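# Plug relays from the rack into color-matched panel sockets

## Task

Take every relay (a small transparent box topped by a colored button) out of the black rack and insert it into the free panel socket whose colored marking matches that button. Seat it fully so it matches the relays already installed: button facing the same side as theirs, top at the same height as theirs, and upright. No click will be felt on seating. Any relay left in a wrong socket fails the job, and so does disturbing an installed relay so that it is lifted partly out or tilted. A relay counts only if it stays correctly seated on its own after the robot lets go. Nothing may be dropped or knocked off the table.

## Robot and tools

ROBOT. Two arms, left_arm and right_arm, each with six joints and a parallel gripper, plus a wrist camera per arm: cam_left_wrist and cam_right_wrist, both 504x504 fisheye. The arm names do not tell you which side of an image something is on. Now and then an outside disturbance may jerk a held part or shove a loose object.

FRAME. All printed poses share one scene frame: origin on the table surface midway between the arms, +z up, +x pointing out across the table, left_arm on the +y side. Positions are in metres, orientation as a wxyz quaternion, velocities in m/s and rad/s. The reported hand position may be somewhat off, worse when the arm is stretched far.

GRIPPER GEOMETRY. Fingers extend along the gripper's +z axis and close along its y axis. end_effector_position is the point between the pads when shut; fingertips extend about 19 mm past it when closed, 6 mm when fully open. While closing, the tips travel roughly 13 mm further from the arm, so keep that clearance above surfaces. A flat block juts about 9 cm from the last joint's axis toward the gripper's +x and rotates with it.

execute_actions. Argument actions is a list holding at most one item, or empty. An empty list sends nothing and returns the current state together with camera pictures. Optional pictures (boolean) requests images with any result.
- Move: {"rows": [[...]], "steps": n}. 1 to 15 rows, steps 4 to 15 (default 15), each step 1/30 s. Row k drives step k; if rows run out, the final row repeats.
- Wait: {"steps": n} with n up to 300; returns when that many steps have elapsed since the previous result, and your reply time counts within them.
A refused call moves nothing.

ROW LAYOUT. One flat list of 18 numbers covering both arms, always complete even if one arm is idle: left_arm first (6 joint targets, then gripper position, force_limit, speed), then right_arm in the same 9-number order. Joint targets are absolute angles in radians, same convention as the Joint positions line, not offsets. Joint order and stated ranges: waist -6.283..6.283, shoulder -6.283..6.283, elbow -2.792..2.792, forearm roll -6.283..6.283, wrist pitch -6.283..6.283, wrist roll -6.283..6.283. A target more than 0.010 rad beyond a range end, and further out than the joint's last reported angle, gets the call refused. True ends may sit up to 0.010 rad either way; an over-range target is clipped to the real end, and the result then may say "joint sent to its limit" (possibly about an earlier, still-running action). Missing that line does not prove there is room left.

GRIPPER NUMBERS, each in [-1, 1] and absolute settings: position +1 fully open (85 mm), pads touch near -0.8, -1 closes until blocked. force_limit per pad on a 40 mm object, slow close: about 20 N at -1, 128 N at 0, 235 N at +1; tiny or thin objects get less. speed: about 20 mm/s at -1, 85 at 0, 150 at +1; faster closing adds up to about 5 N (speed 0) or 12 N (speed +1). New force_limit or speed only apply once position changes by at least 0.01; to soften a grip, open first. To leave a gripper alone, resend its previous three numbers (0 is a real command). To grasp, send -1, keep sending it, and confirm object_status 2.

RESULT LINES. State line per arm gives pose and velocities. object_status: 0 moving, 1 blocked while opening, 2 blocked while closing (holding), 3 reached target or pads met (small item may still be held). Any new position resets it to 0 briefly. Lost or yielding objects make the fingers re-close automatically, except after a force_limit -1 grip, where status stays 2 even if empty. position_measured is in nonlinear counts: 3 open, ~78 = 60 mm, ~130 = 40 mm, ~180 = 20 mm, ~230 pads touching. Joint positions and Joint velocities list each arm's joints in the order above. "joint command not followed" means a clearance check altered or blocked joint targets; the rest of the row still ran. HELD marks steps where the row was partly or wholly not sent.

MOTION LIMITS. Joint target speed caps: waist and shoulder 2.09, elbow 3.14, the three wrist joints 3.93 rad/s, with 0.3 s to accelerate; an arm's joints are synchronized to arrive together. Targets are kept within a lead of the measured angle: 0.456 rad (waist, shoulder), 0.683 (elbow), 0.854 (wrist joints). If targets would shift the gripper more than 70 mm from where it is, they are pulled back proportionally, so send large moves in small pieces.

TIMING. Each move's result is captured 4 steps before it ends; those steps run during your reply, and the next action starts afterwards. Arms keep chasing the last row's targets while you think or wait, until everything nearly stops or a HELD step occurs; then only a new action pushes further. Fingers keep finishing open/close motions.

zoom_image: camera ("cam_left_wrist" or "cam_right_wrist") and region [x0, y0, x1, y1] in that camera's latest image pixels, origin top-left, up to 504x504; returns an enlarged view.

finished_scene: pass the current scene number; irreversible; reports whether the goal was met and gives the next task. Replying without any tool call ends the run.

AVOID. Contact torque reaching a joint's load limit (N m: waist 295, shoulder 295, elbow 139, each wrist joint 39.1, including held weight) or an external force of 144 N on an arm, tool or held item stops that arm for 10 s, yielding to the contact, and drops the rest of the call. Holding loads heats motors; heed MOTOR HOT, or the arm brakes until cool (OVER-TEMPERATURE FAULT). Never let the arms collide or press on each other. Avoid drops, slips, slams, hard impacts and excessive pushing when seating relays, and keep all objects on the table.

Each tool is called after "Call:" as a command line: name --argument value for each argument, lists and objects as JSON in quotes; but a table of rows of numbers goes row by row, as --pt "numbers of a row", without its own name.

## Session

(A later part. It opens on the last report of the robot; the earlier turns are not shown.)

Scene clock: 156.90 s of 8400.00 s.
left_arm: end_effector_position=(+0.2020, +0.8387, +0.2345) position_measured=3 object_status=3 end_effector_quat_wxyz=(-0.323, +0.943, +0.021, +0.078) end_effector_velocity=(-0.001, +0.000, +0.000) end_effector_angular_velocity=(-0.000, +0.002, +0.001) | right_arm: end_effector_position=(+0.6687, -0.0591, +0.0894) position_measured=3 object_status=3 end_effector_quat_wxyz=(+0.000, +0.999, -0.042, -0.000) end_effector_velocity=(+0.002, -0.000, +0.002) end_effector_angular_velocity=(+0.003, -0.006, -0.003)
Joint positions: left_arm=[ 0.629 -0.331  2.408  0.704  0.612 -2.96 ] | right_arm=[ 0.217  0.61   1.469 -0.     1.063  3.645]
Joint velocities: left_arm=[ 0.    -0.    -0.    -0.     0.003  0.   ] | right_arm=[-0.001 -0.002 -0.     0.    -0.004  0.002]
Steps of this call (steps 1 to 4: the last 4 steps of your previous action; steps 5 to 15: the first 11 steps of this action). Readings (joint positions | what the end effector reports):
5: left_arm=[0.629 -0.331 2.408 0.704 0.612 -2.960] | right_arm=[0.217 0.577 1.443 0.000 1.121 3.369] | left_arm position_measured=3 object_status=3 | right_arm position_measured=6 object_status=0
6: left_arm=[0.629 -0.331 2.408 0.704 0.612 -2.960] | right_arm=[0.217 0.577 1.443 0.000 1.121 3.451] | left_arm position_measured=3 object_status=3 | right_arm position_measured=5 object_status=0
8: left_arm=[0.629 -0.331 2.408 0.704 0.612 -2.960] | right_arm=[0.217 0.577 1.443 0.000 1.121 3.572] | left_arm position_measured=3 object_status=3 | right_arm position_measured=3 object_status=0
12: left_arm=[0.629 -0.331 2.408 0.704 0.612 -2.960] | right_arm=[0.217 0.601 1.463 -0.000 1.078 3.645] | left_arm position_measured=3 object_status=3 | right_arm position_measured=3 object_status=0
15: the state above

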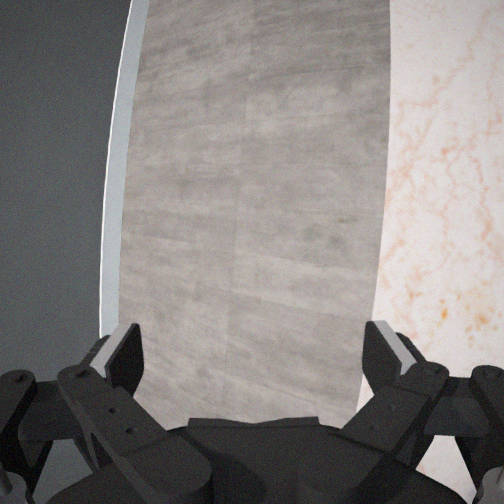

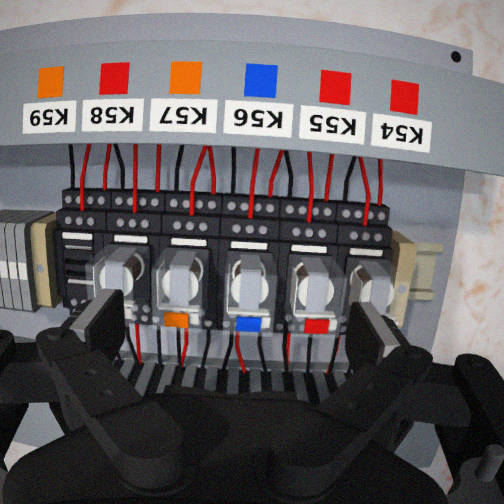

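Call:
execute_actions --actions '[{"rows":[[0.629,-0.331,2.408,0.704,0.612,-2.96,1,0,0,0.2166,0.572,1.436,0,1.1336,3.6455,0,0,0],[0.629,-0.331,2.408,0.704,0.612,-2.96,1,0,0,0.2166,0.572,1.436,0,1.1336,3.6455,0,0,0],[0.629,-0.331,2.408,0.704,0.612,-2.96,1,0,0,0.2166,0.572,1.436,0,1.1336,3.6455,0,0,0],[0.629,-0.331,2.408,0.704,0.612,-2.96,1,0,0,0.2166,0.572,1.436,0,1.1336,3.6455,0,0,0],[0.629,-0.331,2.408,0.704,0.612,-2.96,1,0,0,0.2166,0.572,1.436,0,1.1336,3.6455,0,0,0],[0.629,-0.331,2.408,0.704,0.612,-2.96,1,0,0,0.2166,0.572,1.436,0,1.1336,3.6455,0,0,0],[0.629,-0.331,2.408,0.704,0.612,-2.96,1,0,0,-0.0631,0.4844,1.5745,0,1.0827,4.852,0,0,0]],"steps":15}]'

Call:
execute_actions --actions '[{"rows":[[0.629,-0.331,2.408,0.704,0.612,-2.96,1,0,0,-0.0631,0.4844,1.5745,0,1.0827,4.852,0,0,0]],"steps":15}]'

Call:
execute_actions --actions '[{"rows":[[0.629,-0.331,2.408,0.704,0.612,-2.96,1,0,0,-0.0631,0.525,1.6122,0,1.0044,4.852,0,0,0],[0.629,-0.331,2.408,0.704,0.612,-2.96,1,0,0,-0.0631,0.525,1.6122,0,1.0044,4.852,0,0,0],[0.629,-0.331,2.408,0.704,0.612,-2.96,1,0,0,-0.0631,0.525,1.6122,0,1.0044,4.852,0,0,0],[0.629,-0.331,2.408,0.704,0.612,-2.96,1,0,0,-0.0631,0.525,1.6122,0,1.0044,4.852,0,0,0],[0.629,-0.331,2.408,0.704,0.612,-2.96,1,0,0,-0.0631,0.525,1.6122,0,1.0044,4.852,0,0,0],[0.629,-0.331,2.408,0.704,0.612,-2.96,1,0,0,-0.0631,0.534,1.619,0,0.9886,4.852,0,0,0],[0.629,-0.331,2.408,0.704,0.612,-2.96,1,0,0,-0.0631,0.543,1.6254,0,0.9732,4.852,0,0,0],[0.629,-0.331,2.408,0.704,0.612,-2.96,1,0,0,-0.0631,0.5501,1.6303,0,0.9612,4.852,0,0,0]],"steps":15}]' --pictures true

Scene clock: 157.83 s of 8400.00 s.
left_arm: end_effector_position=(+0.2020, +0.8387, +0.2345) position_measured=3 object_status=3 end_effector_quat_wxyz=(-0.323, +0.943, +0.021, +0.078) end_effector_velocity=(+0.000, +0.000, +0.000) end_effector_angular_velocity=(+0.000, +0.000, -0.002) | right_arm: end_effector_position=(+0.6737, -0.0904, +0.1384) position_measured=63 object_status=0 end_effector_quat_wxyz=(+0.000, +0.993, -0.116, -0.000) end_effector_velocity=(+0.085, -0.456, +0.010) end_effector_angular_velocity=(+0.003, -0.008, -2.214)
Joint positions: left_arm=[ 0.629 -0.331  2.408  0.704  0.612 -2.96 ] | right_arm=[0.18  0.56  1.454 0.    1.127 3.758]
Joint velocities: left_arm=[ 0.     0.    -0.     0.    -0.001  0.001] | right_arm=[-0.545 -0.174  0.267  0.    -0.103  1.668]
Steps of this call (steps 1 to 4: the last 4 steps of your previous action; steps 5 to 15: the robot went on to your last target; steps 16 to 17: nothing new was sent; steps 18 to 28: the first 11 steps of this action). Readings (joint positions | what the end effector reports):
18: left_arm=[0.629 -0.331 2.408 0.704 0.612 -2.960] | right_arm=[0.217 0.609 1.469 0.000 1.063 3.645] | left_arm position_measured=3 object_status=3 | right_arm position_measured=3 object_status=0
19: left_arm=[0.629 -0.331 2.408 0.704 0.612 -2.960] | right_arm=[0.217 0.606 1.467 0.000 1.069 3.645] | left_arm position_measured=3 object_status=3 | right_arm position_measured=4 object_status=0
21: left_arm=[0.629 -0.331 2.408 0.704 0.612 -2.960] | right_arm=[0.217 0.582 1.444 0.000 1.115 3.645] | left_arm position_measured=3 object_status=3 | right_arm position_measured=13 object_status=0
25: left_arm=[0.629 -0.331 2.408 0.704 0.612 -2.960] | right_arm=[0.214 0.571 1.437 0.000 1.133 3.653] | left_arm position_measured=3 object_status=3 | right_arm position_measured=41 object_status=0
28: the state above

Scene clock: 158.33 s of 8400.00 s.
left_arm: end_effector_position=(+0.2020, +0.8387, +0.2345) position_measured=3 object_status=3 end_effector_quat_wxyz=(-0.323, +0.943, +0.021, +0.078) end_effector_velocity=(-0.000, +0.000, +0.000) end_effector_angular_velocity=(+0.001, +0.001, -0.000) | right_arm: end_effector_position=(+0.6833, -0.2861, +0.1399) position_measured=128 object_status=0 end_effector_quat_wxyz=(-0.000, -0.720, +0.694, -0.000) end_effector_velocity=(-0.012, -0.138, +0.001) end_effector_angular_velocity=(+0.001, -0.002, -1.018)
Joint positions: left_arm=[ 0.629 -0.331  2.408  0.704  0.612 -2.96 ] | right_arm=[-0.057  0.486  1.571 -0.     1.084  4.822]
Joint velocities: left_arm=[ 0.001 -0.    -0.     0.    -0.     0.002] | right_arm=[-0.172 -0.055  0.085  0.001 -0.032  0.846]
Steps of this call (steps 1 to 4: the last 4 steps of your previous action; steps 5 to 15: the first 11 steps of this action). Readings (joint positions | what the end effector reports):
5: left_arm=[0.629 -0.331 2.408 0.704 0.612 -2.960] | right_arm=[0.090 0.532 1.499 0.000 1.111 4.101] | left_arm position_measured=3 object_status=3 | right_arm position_measured=101 object_status=0
6: left_arm=[0.629 -0.331 2.408 0.704 0.612 -2.960] | right_arm=[0.073 0.527 1.507 0.000 1.108 4.181] | left_arm position_measured=3 object_status=3 | right_arm position_measured=109 object_status=0
8: left_arm=[0.629 -0.331 2.408 0.704 0.612 -2.960] | right_arm=[0.040 0.517 1.524 0.000 1.102 4.345] | left_arm position_measured=3 object_status=3 | right_arm position_measured=122 object_status=0
12: left_arm=[0.629 -0.331 2.408 0.704 0.612 -2.960] | right_arm=[-0.026 0.496 1.556 0.000 1.089 4.671] | left_arm position_measured=3 object_status=3 | right_arm position_measured=128 object_status=0
15: the state above

Scene clock: 158.83 s of 8400.00 s.
left_arm: end_effector_position=(+0.2020, +0.8387, +0.2345) position_measured=3 object_status=3 end_effector_quat_wxyz=(-0.323, +0.943, +0.021, +0.078) end_effector_velocity=(-0.000, -0.000, -0.000) end_effector_angular_velocity=(-0.000, +0.001, +0.001) | right_arm: end_effector_position=(+0.6826, -0.2910, +0.0615) position_measured=128 object_status=3 end_effector_quat_wxyz=(-0.000, -0.707, +0.707, +0.000) end_effector_velocity=(+0.010, +0.001, +0.005) end_effector_angular_velocity=(+0.004, -0.026, -0.000)
Joint positions: left_arm=[ 0.629 -0.331  2.408  0.704  0.612 -2.96 ] | right_arm=[-0.063  0.55   1.631  0.     0.962  4.852]
Joint velocities: left_arm=[ 0.    -0.     0.     0.     0.001 -0.   ] | right_arm=[-0.    -0.001 -0.007 -0.    -0.017  0.   ]
Steps of this call (steps 1 to 4: the last 4 steps of your previous action; steps 5 to 15: the first 11 steps of this action). Readings (joint positions | what the end effector reports):
5: left_arm=[0.629 -0.331 2.408 0.704 0.612 -2.960] | right_arm=[-0.063 0.484 1.575 -0.000 1.082 4.852] | left_arm position_measured=3 object_status=3 | right_arm position_measured=128 object_status=3
6: left_arm=[0.629 -0.331 2.408 0.704 0.612 -2.960] | right_arm=[-0.063 0.487 1.577 -0.000 1.075 4.852] | left_arm position_measured=3 object_status=3 | right_arm position_measured=128 object_status=3
8: left_arm=[0.629 -0.331 2.408 0.704 0.612 -2.960] | right_arm=[-0.063 0.512 1.602 -0.000 1.027 4.852] | left_arm position_measured=3 object_status=3 | right_arm position_measured=128 object_status=3
12: left_arm=[0.629 -0.331 2.408 0.704 0.612 -2.960] | right_arm=[-0.063 0.536 1.620 0.000 0.985 4.852] | left_arm position_measured=3 object_status=3 | right_arm position_measured=128 object_status=3
15: the state above

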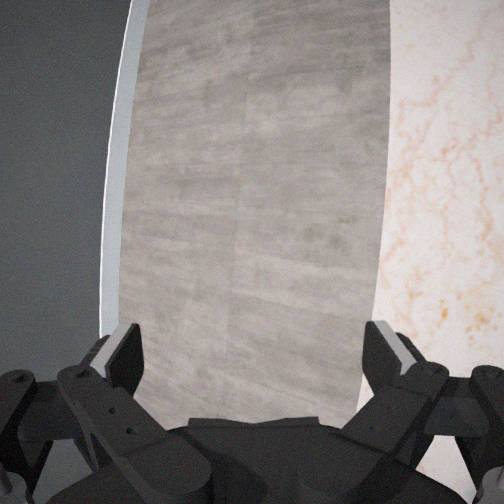

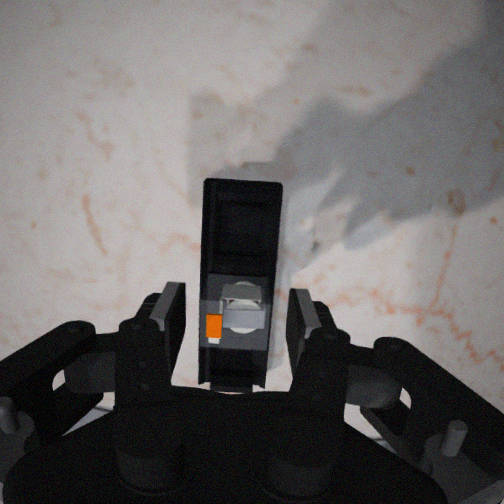

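Call:
execute_actions --actions '[{"rows":[[0.629,-0.331,2.408,0.704,0.612,-2.96,1,0,0,-0.0598,0.5508,1.6291,0,0.9617,4.855,0,0,0]],"steps":10}]' --pictures true

Scene clock: 159.20 s of 8400.00 s.
left_arm: end_effector_position=(+0.2020, +0.8387, +0.2345) position_measured=3 object_status=3 end_effector_quat_wxyz=(-0.323, +0.943, +0.021, +0.078) end_effector_velocity=(+0.000, -0.000, +0.001) end_effector_angular_velocity=(+0.001, +0.001, -0.001) | right_arm: end_effector_position=(+0.6830, -0.2883, +0.0621) position_measured=128 object_status=3 end_effector_quat_wxyz=(+0.000, -0.708, +0.707, -0.000) end_effector_velocity=(-0.000, +0.001, +0.000) end_effector_angular_velocity=(-0.000, -0.000, +0.001)
Joint positions: left_arm=[ 0.629 -0.331  2.408  0.704  0.612 -2.96 ] | right_arm=[-0.06   0.55   1.629  0.     0.961  4.855]
Joint velocities: left_arm=[-0.001 -0.001 -0.001  0.     0.001  0.002] | right_arm=[ 0.001  0.    -0.    -0.    -0.     0.   ]
Steps of this call (steps 1 to 4: the last 4 steps of your previous action; step 5: the robot went on to your last target; steps 6 to 11: the first 6 steps of this action). Readings (joint positions | what the end effector reports):
6: left_arm=[0.629 -0.331 2.408 0.704 0.612 -2.960] | right_arm=[-0.063 0.550 1.630 0.000 0.961 4.852] | left_arm position_measured=3 object_status=3 | right_arm position_measured=128 object_status=3
7: left_arm=[0.629 -0.331 2.408 0.704 0.612 -2.960] | right_arm=[-0.061 0.550 1.630 0.000 0.961 4.854] | left_arm position_measured=3 object_status=3 | right_arm position_measured=128 object_status=3
9: left_arm=[0.629 -0.331 2.408 0.704 0.612 -2.960] | right_arm=[-0.060 0.550 1.629 0.000 0.961 4.855] | left_arm position_measured=3 object_status=3 | right_arm position_measured=128 object_status=3
11: the state above

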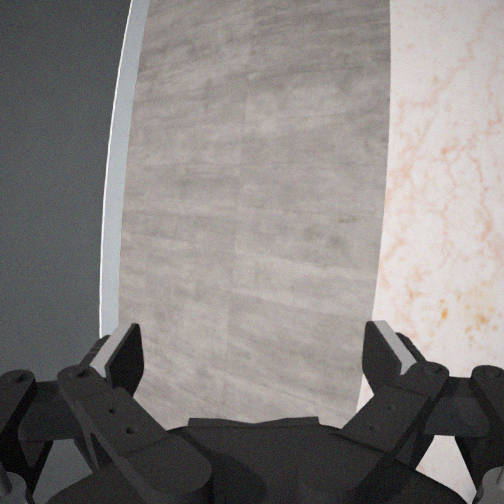

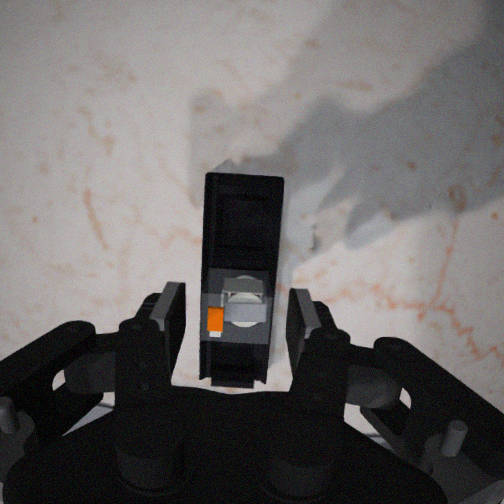

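v≈319. Grip.

Call:
execute_actions --actions '[{"rows":[[0.629,-0.331,2.408,0.704,0.612,-2.96,1,0,0,-0.0598,0.5508,1.6291,0,0.9617,4.855,-1,-0.3,0]],"steps":15}]'

Call:
execute_actions --actions '[{"rows":[[0.629,-0.331,2.408,0.704,0.612,-2.96,1,0,0,-0.0598,0.5508,1.6291,0,0.9617,4.855,-1,-0.3,0]],"steps":6}]' --pictures true

Scene clock: 159.73 s of 8400.00 s.
left_arm: end_effector_position=(+0.2020, +0.8387, +0.2345) position_measured=3 object_status=3 end_effector_quat_wxyz=(-0.323, +0.943, +0.021, +0.078) end_effector_velocity=(+0.000, +0.001, +0.001) end_effector_angular_velocity=(+0.001, -0.000, +0.000) | right_arm: end_effector_position=(+0.6829, -0.2883, +0.0619) position_measured=173 object_status=0 end_effector_quat_wxyz=(+0.000, -0.708, +0.707, -0.000) end_effector_velocity=(+0.000, +0.000, +0.000) end_effector_angular_velocity=(+0.000, -0.001, +0.000)
Joint positions: left_arm=[ 0.629 -0.331  2.408  0.704  0.612 -2.96 ] | right_arm=[-0.06   0.551  1.629 -0.     0.962  4.855]
Joint velocities: left_arm=[ 0.001  0.    -0.001  0.     0.     0.001] | right_arm=[ 0. -0. -0.  0.  0. -0.]
Steps of this call (steps 1 to 4: the last 4 steps of your previous action; step 5: the robot went on to your last target; steps 6 to 16: the first 11 steps of this action). Readings (joint positions | what the end effector reports):
6: left_arm=[0.629 -0.331 2.408 0.704 0.612 -2.960] | right_arm=[-0.060 0.551 1.629 0.000 0.962 4.855] | left_arm position_measured=3 object_status=3 | right_arm position_measured=128 object_status=0
7: left_arm=[0.629 -0.331 2.408 0.704 0.612 -2.960] | right_arm=[-0.060 0.551 1.629 0.000 0.962 4.855] | left_arm position_measured=3 object_status=3 | right_arm position_measured=129 object_status=0
9: left_arm=[0.629 -0.331 2.408 0.704 0.612 -2.960] | right_arm=[-0.060 0.551 1.629 0.000 0.962 4.855] | left_arm position_measured=3 object_status=3 | right_arm position_measured=138 object_status=0
13: left_arm=[0.629 -0.331 2.408 0.704 0.612 -2.960] | right_arm=[-0.060 0.551 1.629 -0.000 0.962 4.855] | left_arm position_measured=3 object_status=3 | right_arm position_measured=166 object_status=0
16: the state above

Scene clock: 159.93 s of 8400.00 s.
left_arm: end_effector_position=(+0.2020, +0.8387, +0.2345) position_measured=3 object_status=3 end_effector_quat_wxyz=(-0.323, +0.943, +0.021, +0.078) end_effector_velocity=(-0.000, +0.000, -0.000) end_effector_angular_velocity=(-0.000, -0.002, +0.001) | right_arm: end_effector_position=(+0.6829, -0.2883, +0.0619) position_measured=173 object_status=2 end_effector_quat_wxyz=(+0.000, -0.708, +0.707, -0.000) end_effector_velocity=(-0.000, -0.000, -0.001) end_effector_angular_velocity=(-0.000, +0.001, +0.000)
Joint positions: left_arm=[ 0.629 -0.331  2.408  0.704  0.612 -2.96 ] | right_arm=[-0.06   0.551  1.629 -0.     0.962  4.855]
Joint velocities: left_arm=[ 0.001 -0.     0.001  0.    -0.001 -0.002] | right_arm=[ 0.     0.001  0.    -0.     0.    -0.   ]
Steps of this call (steps 1 to 4: the last 4 steps of your previous action; steps 5 to 6: the first 2 steps of this action). Readings (joint positions | what the end effector reports):
5: left_arm=[0.629 -0.331 2.408 0.704 0.612 -2.960] | right_arm=[-0.060 0.551 1.629 -0.000 0.962 4.855] | left_arm position_measured=3 object_status=3 | right_arm position_measured=173 object_status=2
6: the state above

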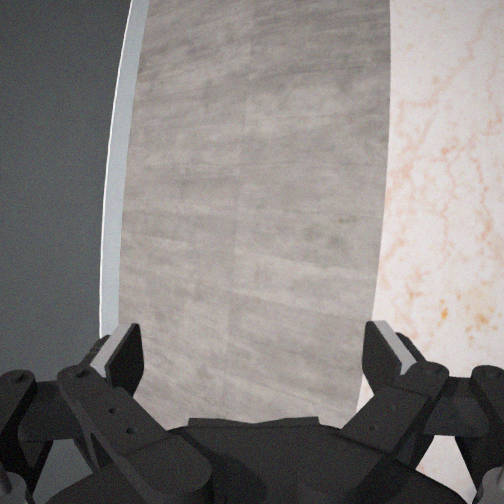

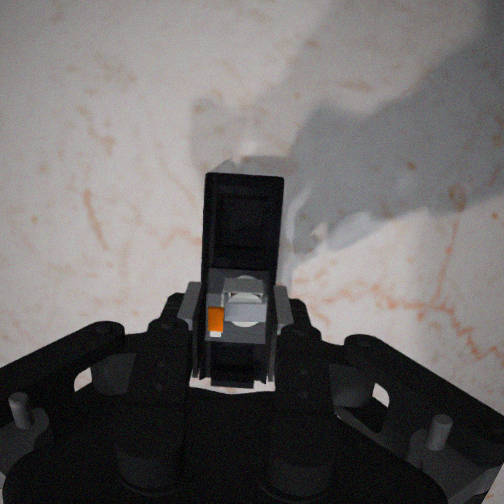

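Call:
execute_actions --actions '[{"rows":[[0.629,-0.331,2.408,0.704,0.612,-2.96,1,0,0,-0.0598,0.548,1.6272,0,0.9664,4.855,-1,-0.3,0],[0.629,-0.331,2.408,0.704,0.612,-2.96,1,0,0,-0.0598,0.545,1.6251,0,0.9715,4.855,-1,-0.3,0],[0.629,-0.331,2.408,0.704,0.612,-2.96,1,0,0,-0.0598,0.541,1.6223,0,0.9783,4.855,-1,-0.3,0],[0.629,-0.331,2.408,0.704,0.612,-2.96,1,0,0,-0.0598,0.536,1.6187,0,0.9869,4.855,-1,-0.3,0],[0.629,-0.331,2.408,0.704,0.612,-2.96,1,0,0,-0.0598,0.531,1.615,0,0.9956,4.855,-1,-0.3,0],[0.629,-0.331,2.408,0.704,0.612,-2.96,1,0,0,-0.0598,0.5257,1.611,0,1.0049,4.855,-1,-0.3,0],[0.629,-0.331,2.408,0.704,0.612,-2.96,1,0,0,-0.0598,0.5176,1.6035,0,1.0205,4.855,-1,-0.3,0],[0.629,-0.331,2.408,0.704,0.612,-2.96,1,0,0,-0.0598,0.5095,1.596,0,1.0361,4.855,-1,-0.3,0],[0.629,-0.331,2.408,0.704,0.612,-2.96,1,0,0,-0.0598,0.5013,1.5884,0,1.0519,4.855,-1,-0.3,0],[0.629,-0.331,2.408,0.704,0.612,-2.96,1,0,0,-0.0598,0.4932,1.5809,0,1.0675,4.855,-1,-0.3,0],[0.629,-0.331,2.408,0.704,0.612,-2.96,1,0,0,-0.0598,0.4851,1.5733,0,1.0832,4.855,-1,-0.3,0]],"steps":15}]'

Call:
execute_actions --actions '[{"rows":[[0.629,-0.331,2.408,0.704,0.612,-2.96,1,0,0,0.3016,0.6435,1.3116,0,1.1865,2.1607,-1,-0.3,0]],"steps":15}]'

Call:
execute_actions --actions '[{"rows":[[0.629,-0.331,2.408,0.704,0.612,-2.96,1,0,0,0.3016,0.6435,1.3116,0,1.1865,2.1607,-1,-0.3,0]],"steps":15}]'

Call:
execute_actions --actions '[{"rows":[[0.629,-0.331,2.408,0.704,0.612,-2.96,1,0,0,0.3016,0.6435,1.3116,0,1.1865,2.1607,-1,-0.3,0],[0.629,-0.331,2.408,0.704,0.612,-2.96,1,0,0,0.3016,0.6435,1.3116,0,1.1865,2.1607,-1,-0.3,0],[0.629,-0.331,2.408,0.704,0.612,-2.96,1,0,0,0.3016,0.657,1.3276,0,1.157,2.1607,-1,-0.3,0],[0.629,-0.331,2.408,0.704,0.612,-2.96,1,0,0,0.3016,0.657,1.3276,0,1.157,2.1607,-1,-0.3,0],[0.629,-0.331,2.408,0.704,0.612,-2.96,1,0,0,0.3016,0.657,1.3276,0,1.157,2.1607,-1,-0.3,0],[0.629,-0.331,2.408,0.704,0.612,-2.96,1,0,0,0.3016,0.6705,1.3436,0,1.1275,2.1607,-1,-0.3,0]],"steps":15}]' --pictures true

Scene clock: 161.27 s of 8400.00 s.
left_arm: end_effector_position=(+0.2020, +0.8387, +0.2345) position_measured=3 object_status=3 end_effector_quat_wxyz=(-0.323, +0.943, +0.021, +0.078) end_effector_velocity=(-0.001, +0.000, -0.000) end_effector_angular_velocity=(-0.001, -0.002, +0.004) | right_arm: end_effector_position=(+0.6833, -0.2882, +0.1220) position_measured=173 object_status=2 end_effector_quat_wxyz=(-0.000, -0.708, +0.707, +0.000) end_effector_velocity=(-0.003, -0.001, +0.294) end_effector_angular_velocity=(+0.000, -0.003, -0.000)
Joint positions: left_arm=[ 0.629 -0.331  2.408  0.704  0.612 -2.96 ] | right_arm=[-0.06   0.5    1.587 -0.     1.055  4.855]
Joint velocities: left_arm=[ 0.002 -0.     0.     0.     0.    -0.003] | right_arm=[-0.    -0.24  -0.219 -0.     0.456 -0.   ]
Steps of this call (steps 1 to 4: the last 4 steps of your previous action; steps 5 to 15: the robot went on to your last target; steps 16 to 29: nothing new was sent; steps 30 to 40: the first 11 steps of this action). Readings (joint positions | what the end effector reports):
30: left_arm=[0.629 -0.331 2.408 0.704 0.612 -2.960] | right_arm=[-0.060 0.551 1.629 -0.000 0.962 4.855] | left_arm position_measured=3 object_status=3 | right_arm position_measured=173 object_status=2
31: left_arm=[0.629 -0.331 2.408 0.704 0.612 -2.960] | right_arm=[-0.060 0.550 1.628 -0.000 0.964 4.855] | left_arm position_measured=3 object_status=3 | right_arm position_measured=173 object_status=2
33: left_arm=[0.629 -0.331 2.408 0.704 0.612 -2.960] | right_arm=[-0.060 0.544 1.624 -0.000 0.975 4.855] | left_arm position_measured=3 object_status=3 | right_arm position_measured=173 object_status=2
37: left_arm=[0.629 -0.331 2.408 0.704 0.612 -2.960] | right_arm=[-0.060 0.523 1.608 -0.000 1.011 4.855] | left_arm position_measured=3 object_status=3 | right_arm position_measured=173 object_status=2
40: the state above

Scene clock: 161.77 s of 8400.00 s.
left_arm: end_effector_position=(+0.2020, +0.8387, +0.2345) position_measured=3 object_status=3 end_effector_quat_wxyz=(-0.323, +0.943, +0.021, +0.078) end_effector_velocity=(-0.001, -0.000, -0.001) end_effector_angular_velocity=(-0.001, +0.003, +0.000) | right_arm: end_effector_position=(+0.6966, -0.1508, +0.1414) position_measured=173 object_status=2 end_effector_quat_wxyz=(-0.000, +0.889, -0.457, +0.000) end_effector_velocity=(+0.000, +0.452, -0.002) end_effector_angular_velocity=(-0.001, +0.002, +2.441)
Joint positions: left_arm=[ 0.629 -0.331  2.408  0.704  0.612 -2.96 ] | right_arm=[ 0.102  0.556  1.456 -0.     1.129  4.397]
Joint velocities: left_arm=[-0.     0.     0.     0.     0.002  0.001] | right_arm=[ 0.518  0.23  -0.374  0.     0.147 -1.924]
Steps of this call (steps 1 to 4: the last 4 steps of your previous action; steps 5 to 15: the first 11 steps of this action). Readings (joint positions | what the end effector reports):
5: left_arm=[0.629 -0.331 2.408 0.704 0.612 -2.960] | right_arm=[-0.060 0.485 1.573 -0.000 1.083 4.855] | left_arm position_measured=3 object_status=3 | right_arm position_measured=173 object_status=2
6: left_arm=[0.629 -0.331 2.408 0.704 0.612 -2.960] | right_arm=[-0.057 0.486 1.571 -0.000 1.084 4.848] | left_arm position_measured=3 object_status=3 | right_arm position_measured=173 object_status=2
8: left_arm=[0.629 -0.331 2.408 0.704 0.612 -2.960] | right_arm=[-0.033 0.496 1.554 -0.000 1.091 4.792] | left_arm position_measured=3 object_status=3 | right_arm position_measured=173 object_status=2
12: left_arm=[0.629 -0.331 2.408 0.704 0.612 -2.960] | right_arm=[0.048 0.532 1.496 -0.000 1.114 4.580] | left_arm position_measured=3 object_status=3 | right_arm position_measured=173 object_status=2
15: the state above

Scene clock: 162.27 s of 8400.00 s.
left_arm: end_effector_position=(+0.2020, +0.8387, +0.2345) position_measured=3 object_status=3 end_effector_quat_wxyz=(-0.323, +0.943, +0.021, +0.078) end_effector_velocity=(-0.000, +0.000, +0.000) end_effector_angular_velocity=(+0.000, +0.000, -0.000) | right_arm: end_effector_position=(+0.6788, +0.0110, +0.1400) position_measured=173 object_status=2 end_effector_quat_wxyz=(+0.000, +0.927, +0.376, -0.000) end_effector_velocity=(-0.023, +0.106, -0.002) end_effector_angular_velocity=(-0.000, +0.000, +3.896)
Joint positions: left_arm=[ 0.629 -0.331  2.408  0.704  0.612 -2.96 ] | right_arm=[ 0.284  0.636  1.324 -0.     1.182  2.858]
Joint velocities: left_arm=[-0.    -0.    -0.     0.     0.     0.001] | right_arm=[ 0.118  0.052 -0.086 -0.     0.034 -3.778]
Steps of this call (steps 1 to 4: the last 4 steps of your previous action; steps 5 to 15: the first 11 steps of this action). Readings (joint positions | what the end effector reports):
5: left_arm=[0.629 -0.331 2.408 0.704 0.612 -2.960] | right_arm=[0.183 0.591 1.398 -0.000 1.153 4.022] | left_arm position_measured=3 object_status=3 | right_arm position_measured=173 object_status=2
6: left_arm=[0.629 -0.331 2.408 0.704 0.612 -2.960] | right_arm=[0.197 0.598 1.387 -0.000 1.157 3.933] | left_arm position_measured=3 object_status=3 | right_arm position_measured=173 object_status=2
8: left_arm=[0.629 -0.331 2.408 0.704 0.612 -2.960] | right_arm=[0.224 0.609 1.368 -0.000 1.164 3.734] | left_arm position_measured=3 object_status=3 | right_arm position_measured=173 object_status=2
12: left_arm=[0.629 -0.331 2.408 0.704 0.612 -2.960] | right_arm=[0.267 0.628 1.336 -0.000 1.177 3.243] | left_arm position_measured=3 object_status=3 | right_arm position_measured=173 object_status=2
15: the state above

Scene clock: 162.77 s of 8400.00 s.
left_arm: end_effector_position=(+0.2020, +0.8387, +0.2345) position_measured=3 object_status=3 end_effector_quat_wxyz=(-0.323, +0.943, +0.021, +0.078) end_effector_velocity=(-0.001, -0.000, -0.000) end_effector_angular_velocity=(-0.000, +0.000, +0.002) | right_arm: end_effector_position=(+0.6752, +0.0264, +0.0990) position_measured=173 object_status=2 end_effector_quat_wxyz=(-0.000, +0.736, +0.677, -0.000) end_effector_velocity=(-0.001, +0.001, +0.000) end_effector_angular_velocity=(-0.000, -0.000, +0.002)
Joint positions: left_arm=[ 0.629 -0.331  2.408  0.704  0.612 -2.96 ] | right_arm=[ 0.302  0.671  1.343 -0.     1.128  2.161]
Joint velocities: left_arm=[ 0.    -0.     0.    -0.     0.001 -0.001] | right_arm=[ 0.001 -0.     0.    -0.     0.    -0.001]
Steps of this call (steps 1 to 4: the last 4 steps of your previous action; steps 5 to 15: the first 11 steps of this action). Readings (joint positions | what the end effector reports):
5: left_arm=[0.629 -0.331 2.408 0.704 0.612 -2.960] | right_arm=[0.298 0.642 1.314 -0.000 1.185 2.335] | left_arm position_measured=3 object_status=3 | right_arm position_measured=173 object_status=2
6: left_arm=[0.629 -0.331 2.408 0.704 0.612 -2.960] | right_arm=[0.299 0.642 1.313 -0.000 1.186 2.271] | left_arm position_measured=3 object_status=3 | right_arm position_measured=173 object_status=2
8: left_arm=[0.629 -0.331 2.408 0.704 0.612 -2.960] | right_arm=[0.301 0.644 1.313 -0.000 1.184 2.188] | left_arm position_measured=3 object_status=3 | right_arm position_measured=173 object_status=2
12: left_arm=[0.629 -0.331 2.408 0.704 0.612 -2.960] | right_arm=[0.302 0.668 1.341 0.000 1.133 2.161] | left_arm position_measured=3 object_status=3 | right_arm position_measured=173 object_status=2
15: the state above

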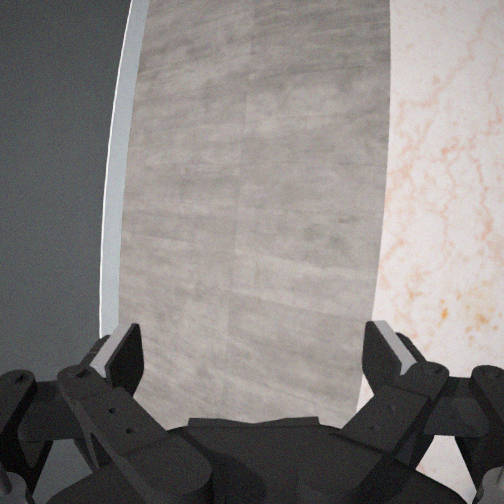

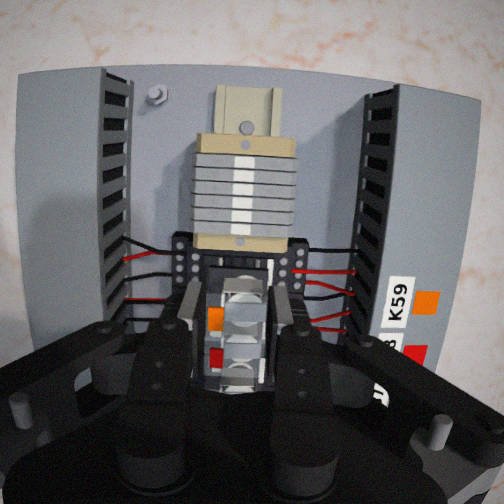

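Call:
execute_actions --actions '[{"rows":[[0.629,-0.331,2.408,0.704,0.612,-2.96,1,0,0,0.3016,0.6712,1.3442,0,1.1262,2.1607,-1,-0.3,0],[0.629,-0.331,2.408,0.704,0.612,-2.96,1,0,0,0.3016,0.6719,1.3449,0,1.1248,2.1607,-1,-0.3,0],[0.629,-0.331,2.408,0.704,0.612,-2.96,1,0,0,0.3016,0.6726,1.3456,0,1.1234,2.1607,-1,-0.3,0],[0.629,-0.331,2.408,0.704,0.612,-2.96,1,0,0,0.3016,0.6733,1.3463,0,1.122,2.1607,-1,-0.3,0],[0.629,-0.331,2.408,0.704,0.612,-2.96,1,0,0,0.3016,0.674,1.347,0,1.1206,2.1607,-1,-0.3,0],[0.629,-0.331,2.408,0.704,0.612,-2.96,1,0,0,0.3016,0.6747,1.3477,0,1.1192,2.1607,-1,-0.3,0],[0.629,-0.331,2.408,0.704,0.612,-2.96,1,0,0,0.3016,0.6754,1.3484,0,1.1178,2.1607,-1,-0.3,0],[0.629,-0.331,2.408,0.704,0.612,-2.96,1,0,0,0.3016,0.6759,1.3489,0,1.1168,2.1607,-1,-0.3,0],[0.629,-0.331,2.408,0.704,0.612,-2.96,1,0,0,0.3016,0.6763,1.3493,0,1.116,2.1607,-1,-0.3,0],[0.629,-0.331,2.408,0.704,0.612,-2.96,1,0,0,0.3016,0.6767,1.3497,0,1.1152,2.1607,-1,-0.3,0],[0.629,-0.331,2.408,0.704,0.612,-2.96,1,0,0,0.3016,0.677,1.35,0,1.1146,2.1607,-1,-0.3,0],[0.629,-0.331,2.408,0.704,0.612,-2.96,1,0,0,0.3016,0.6773,1.3504,0,1.1139,2.1607,-1,-0.3,0]],"steps":15}]'

Call:
execute_actions --actions '[{"rows":[[0.629,-0.331,2.408,0.704,0.612,-2.96,1,0,0,0.3016,0.6777,1.3507,0,1.1132,2.1607,-1,-0.3,0],[0.629,-0.331,2.408,0.704,0.612,-2.96,1,0,0,0.3016,0.678,1.3511,0,1.1125,2.1607,-1,-0.3,0],[0.629,-0.331,2.408,0.704,0.612,-2.96,1,0,0,0.3016,0.6784,1.3514,0,1.1118,2.1607,-1,-0.3,0],[0.629,-0.331,2.408,0.704,0.612,-2.96,1,0,0,0.3016,0.6788,1.3518,0,1.111,2.1607,-1,-0.3,0],[0.629,-0.331,2.408,0.704,0.612,-2.96,1,0,0,0.3016,0.6792,1.3521,0,1.1103,2.1607,-1,-0.3,0],[0.629,-0.331,2.408,0.704,0.612,-2.96,1,0,0,0.3016,0.6795,1.3524,0,1.1097,2.1607,-1,-0.3,0],[0.629,-0.331,2.408,0.704,0.612,-2.96,1,0,0,0.3016,0.6799,1.3528,0,1.1089,2.1607,-1,-0.3,0],[0.629,-0.331,2.408,0.704,0.612,-2.96,1,0,0,0.3016,0.6803,1.3531,0,1.1082,2.1607,-1,-0.3,0]],"steps":14}]' --pictures true

Scene clock: 164.53 s of 8400.00 s.
left_arm: end_effector_position=(+0.2020, +0.8387, +0.2345) position_measured=3 object_status=3 end_effector_quat_wxyz=(-0.323, +0.943, +0.021, +0.078) end_effector_velocity=(+0.000, -0.000, +0.000) end_effector_angular_velocity=(+0.001, +0.000, -0.001) | right_arm: end_effector_position=(+0.6752, +0.0264, +0.0911) position_measured=173 object_status=2 end_effector_quat_wxyz=(+0.000, +0.736, +0.677, +0.000) end_effector_velocity=(-0.000, +0.000, -0.015) end_effector_angular_velocity=(+0.000, -0.000, +0.000)
Joint positions: left_arm=[ 0.629 -0.331  2.408  0.704  0.612 -2.96 ] | right_arm=[0.302 0.676 1.35  0.    1.115 2.161]
Joint velocities: left_arm=[-0.    -0.    -0.    -0.     0.001  0.001] | right_arm=[ 0.     0.01   0.011 -0.    -0.022  0.   ]
Steps of this call (steps 1 to 4: the last 4 steps of your previous action; steps 5 to 15: the robot went on to your last target; steps 16 to 42: nothing new was sent; steps 43 to 53: the first 11 steps of this action). Readings (joint positions | what the end effector reports):
43: left_arm=[0.629 -0.331 2.408 0.704 0.612 -2.960] | right_arm=[0.302 0.671 1.344 0.000 1.127 2.161] | left_arm position_measured=3 object_status=3 | right_arm position_measured=173 object_status=2
44: left_arm=[0.629 -0.331 2.408 0.704 0.612 -2.960] | right_arm=[0.302 0.671 1.344 0.000 1.127 2.161] | left_arm position_measured=3 object_status=3 | right_arm position_measured=173 object_status=2
46: left_arm=[0.629 -0.331 2.408 0.704 0.612 -2.960] | right_arm=[0.302 0.672 1.345 0.000 1.124 2.161] | left_arm position_measured=3 object_status=3 | right_arm position_measured=173 object_status=2
50: left_arm=[0.629 -0.331 2.408 0.704 0.612 -2.960] | right_arm=[0.302 0.675 1.348 0.000 1.118 2.161] | left_arm position_measured=3 object_status=3 | right_arm position_measured=173 object_status=2
53: the state above

Scene clock: 165.00 s of 8400.00 s.
left_arm: end_effector_position=(+0.2020, +0.8387, +0.2345) position_measured=3 object_status=3 end_effector_quat_wxyz=(-0.323, +0.943, +0.021, +0.078) end_effector_velocity=(+0.000, +0.000, -0.000) end_effector_angular_velocity=(-0.000, +0.000, -0.000) | right_arm: end_effector_position=(+0.6754, +0.0265, +0.0865) position_measured=173 object_status=2 end_effector_quat_wxyz=(+0.000, +0.736, +0.677, +0.000) end_effector_velocity=(-0.002, -0.001, -0.011) end_effector_angular_velocity=(-0.002, +0.004, +0.000)
Joint positions: left_arm=[ 0.629 -0.331  2.408  0.704  0.612 -2.96 ] | right_arm=[0.302 0.68  1.353 0.    1.108 2.161]
Joint velocities: left_arm=[-0.  0. -0.  0.  0.  0.] | right_arm=[-0.     0.006  0.011 -0.    -0.013 -0.   ]
Steps of this call (steps 1 to 4: the last 4 steps of your previous action; steps 5 to 14: the first 10 steps of this action). Readings (joint positions | what the end effector reports):
5: left_arm=[0.629 -0.331 2.408 0.704 0.612 -2.960] | right_arm=[0.302 0.677 1.350 0.000 1.114 2.161] | left_arm position_measured=3 object_status=3 | right_arm position_measured=173 object_status=2
6: left_arm=[0.629 -0.331 2.408 0.704 0.612 -2.960] | right_arm=[0.302 0.677 1.351 0.000 1.113 2.161] | left_arm position_measured=3 object_status=3 | right_arm position_measured=173 object_status=2
8: left_arm=[0.629 -0.331 2.408 0.704 0.612 -2.960] | right_arm=[0.302 0.678 1.351 0.000 1.112 2.161] | left_arm position_measured=3 object_status=3 | right_arm position_measured=173 object_status=2
12: left_arm=[0.629 -0.331 2.408 0.704 0.612 -2.960] | right_arm=[0.302 0.679 1.352 0.000 1.109 2.161] | left_arm position_measured=3 object_status=3 | right_arm position_measured=173 object_status=2
14: the state above

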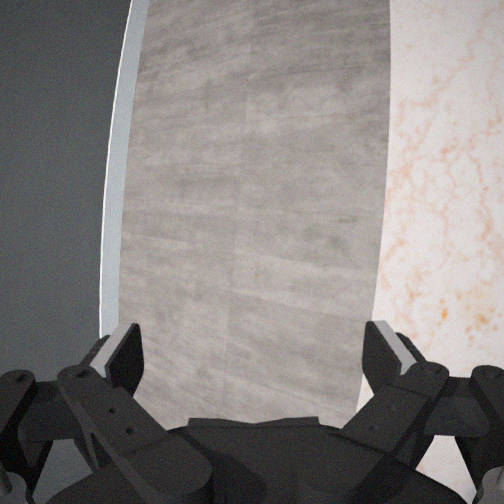

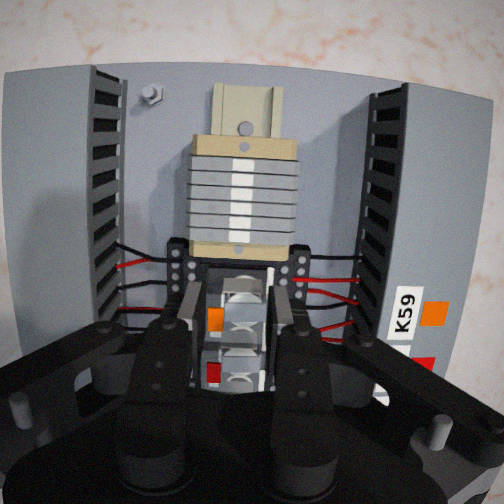

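Fine. Continue to ~.082.

Call:
execute_actions --actions '[{"rows":[[0.629,-0.331,2.408,0.704,0.612,-2.96,1,0,0,0.3016,0.6807,1.3535,0,1.1074,2.1607,-1,-0.3,0],[0.629,-0.331,2.408,0.704,0.612,-2.96,1,0,0,0.3016,0.681,1.3538,0,1.1068,2.1607,-1,-0.3,0],[0.629,-0.331,2.408,0.704,0.612,-2.96,1,0,0,0.3016,0.6814,1.3541,0,1.1061,2.1607,-1,-0.3,0],[0.629,-0.331,2.408,0.704,0.612,-2.96,1,0,0,0.3016,0.6818,1.3545,0,1.1053,2.1607,-1,-0.3,0],[0.629,-0.331,2.408,0.704,0.612,-2.96,1,0,0,0.3016,0.6822,1.3548,0,1.1046,2.1607,-1,-0.3,0],[0.629,-0.331,2.408,0.704,0.612,-2.96,1,0,0,0.3016,0.6825,1.3552,0,1.1039,2.1607,-1,-0.3,0],[0.629,-0.331,2.408,0.704,0.612,-2.96,1,0,0,0.3016,0.6829,1.3555,0,1.1032,2.1607,-1,-0.3,0],[0.629,-0.331,2.408,0.704,0.612,-2.96,1,0,0,0.3016,0.6833,1.3558,0,1.1025,2.1607,-1,-0.3,0]],"steps":15}]' --pictures true

Scene clock: 165.67 s of 8400.00 s.
left_arm: end_effector_position=(+0.2020, +0.8387, +0.2345) position_measured=3 object_status=3 end_effector_quat_wxyz=(-0.323, +0.943, +0.021, +0.078) end_effector_velocity=(-0.000, +0.000, +0.000) end_effector_angular_velocity=(+0.000, -0.000, +0.001) | right_arm: end_effector_position=(+0.6753, +0.0264, +0.0821) position_measured=173 object_status=2 end_effector_quat_wxyz=(+0.000, +0.736, +0.677, +0.000) end_effector_velocity=(-0.000, -0.000, -0.001) end_effector_angular_velocity=(+0.000, +0.000, -0.000)
Joint positions: left_arm=[ 0.629 -0.331  2.408  0.704  0.612 -2.96 ] | right_arm=[0.302 0.683 1.356 0.    1.103 2.161]
Joint velocities: left_arm=[ 0.001  0.    -0.001  0.     0.    -0.   ] | right_arm=[-0.    -0.     0.001  0.    -0.001 -0.   ]
Steps of this call (steps 1 to 4: the last 4 steps of your previous action; steps 5 to 9: the robot went on to your last target; steps 10 to 20: the first 11 steps of this action). Readings (joint positions | what the end effector reports):
10: left_arm=[0.629 -0.331 2.408 0.704 0.612 -2.960] | right_arm=[0.302 0.680 1.353 0.000 1.108 2.161] | left_arm position_measured=3 object_status=3 | right_arm position_measured=173 object_status=2
11: left_arm=[0.629 -0.331 2.408 0.704 0.612 -2.960] | right_arm=[0.302 0.681 1.353 0.000 1.108 2.161] | left_arm position_measured=3 object_status=3 | right_arm position_measured=173 object_status=2
13: left_arm=[0.629 -0.331 2.408 0.704 0.612 -2.960] | right_arm=[0.302 0.681 1.354 0.000 1.106 2.161] | left_arm position_measured=3 object_status=3 | right_arm position_measured=173 object_status=2
17: left_arm=[0.629 -0.331 2.408 0.704 0.612 -2.960] | right_arm=[0.302 0.683 1.355 0.000 1.103 2.161] | left_arm position_measured=3 object_status=3 | right_arm position_measured=173 object_status=2
20: the state above

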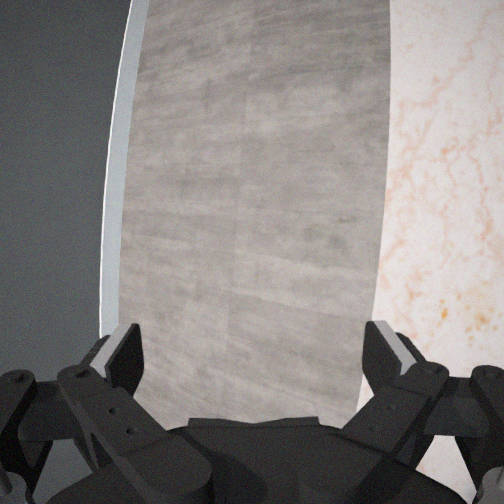

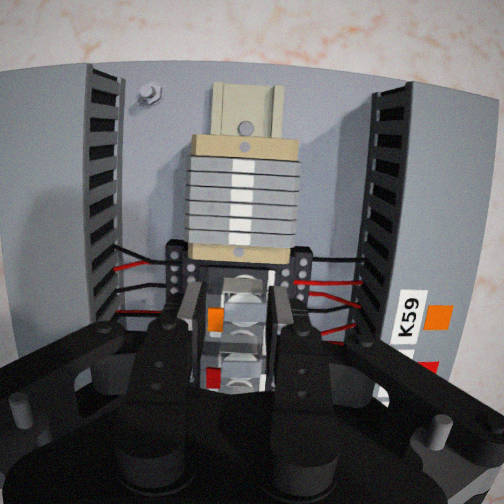

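To .0787 as with blue.

Call:
execute_actions --actions '[{"rows":[[0.629,-0.331,2.408,0.704,0.612,-2.96,1,0,0,0.3016,0.6837,1.3562,0,1.1017,2.1607,-1,-0.3,0],[0.629,-0.331,2.408,0.704,0.612,-2.96,1,0,0,0.3016,0.684,1.3565,0,1.1011,2.1607,-1,-0.3,0],[0.629,-0.331,2.408,0.704,0.612,-2.96,1,0,0,0.3016,0.6844,1.3568,0,1.1004,2.1607,-1,-0.3,0],[0.629,-0.331,2.408,0.704,0.612,-2.96,1,0,0,0.3016,0.6848,1.3572,0,1.0996,2.1607,-1,-0.3,0],[0.629,-0.331,2.408,0.704,0.612,-2.96,1,0,0,0.3016,0.6851,1.3575,0,1.099,2.1607,-1,-0.3,0],[0.629,-0.331,2.408,0.704,0.612,-2.96,1,0,0,0.3016,0.6855,1.3579,0,1.0982,2.1607,-1,-0.3,0],[0.629,-0.331,2.408,0.704,0.612,-2.96,1,0,0,0.3016,0.6858,1.3582,0,1.0976,2.1607,-1,-0.3,0]],"steps":14}]' --pictures true

Scene clock: 166.20 s of 8400.00 s.
left_arm: end_effector_position=(+0.2020, +0.8387, +0.2345) position_measured=3 object_status=3 end_effector_quat_wxyz=(-0.323, +0.943, +0.021, +0.078) end_effector_velocity=(-0.000, -0.000, -0.000) end_effector_angular_velocity=(-0.001, +0.001, +0.000) | right_arm: end_effector_position=(+0.6752, +0.0264, +0.0787) position_measured=173 object_status=2 end_effector_quat_wxyz=(+0.000, +0.736, +0.677, +0.000) end_effector_velocity=(-0.000, +0.000, -0.001) end_effector_angular_velocity=(-0.000, +0.000, +0.001)
Joint positions: left_arm=[ 0.629 -0.331  2.408  0.704  0.612 -2.96 ] | right_arm=[0.302 0.685 1.358 0.    1.098 2.161]
Joint velocities: left_arm=[-0.001  0.     0.    -0.     0.001 -0.   ] | right_arm=[ 0.001  0.001  0.001 -0.    -0.001 -0.   ]
Steps of this call (steps 1 to 4: the last 4 steps of your previous action; steps 5 to 6: the robot went on to your last target; steps 7 to 16: the first 10 steps of this action). Readings (joint positions | what the end effector reports):
7: left_arm=[0.629 -0.331 2.408 0.704 0.612 -2.960] | right_arm=[0.302 0.683 1.356 0.000 1.102 2.161] | left_arm position_measured=3 object_status=3 | right_arm position_measured=173 object_status=2
8: left_arm=[0.629 -0.331 2.408 0.704 0.612 -2.960] | right_arm=[0.302 0.683 1.356 0.000 1.102 2.161] | left_arm position_measured=3 object_status=3 | right_arm position_measured=173 object_status=2
10: left_arm=[0.629 -0.331 2.408 0.704 0.612 -2.960] | right_arm=[0.302 0.684 1.357 0.000 1.101 2.161] | left_arm position_measured=3 object_status=3 | right_arm position_measured=173 object_status=2
14: left_arm=[0.629 -0.331 2.408 0.704 0.612 -2.960] | right_arm=[0.302 0.685 1.358 0.000 1.098 2.161] | left_arm position_measured=3 object_status=3 | right_arm position_measured=173 object_status=2
16: the state above

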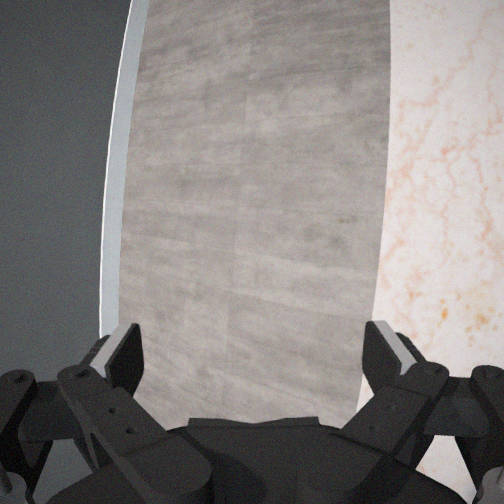

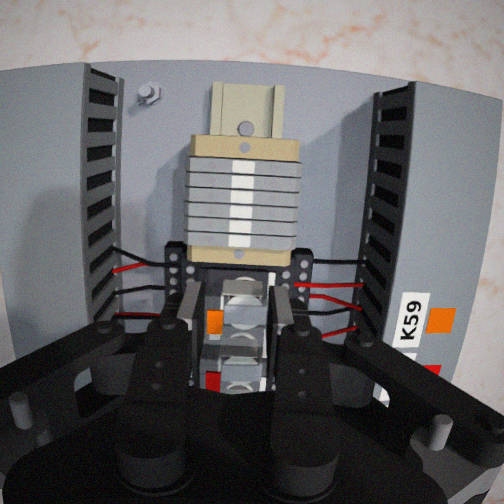

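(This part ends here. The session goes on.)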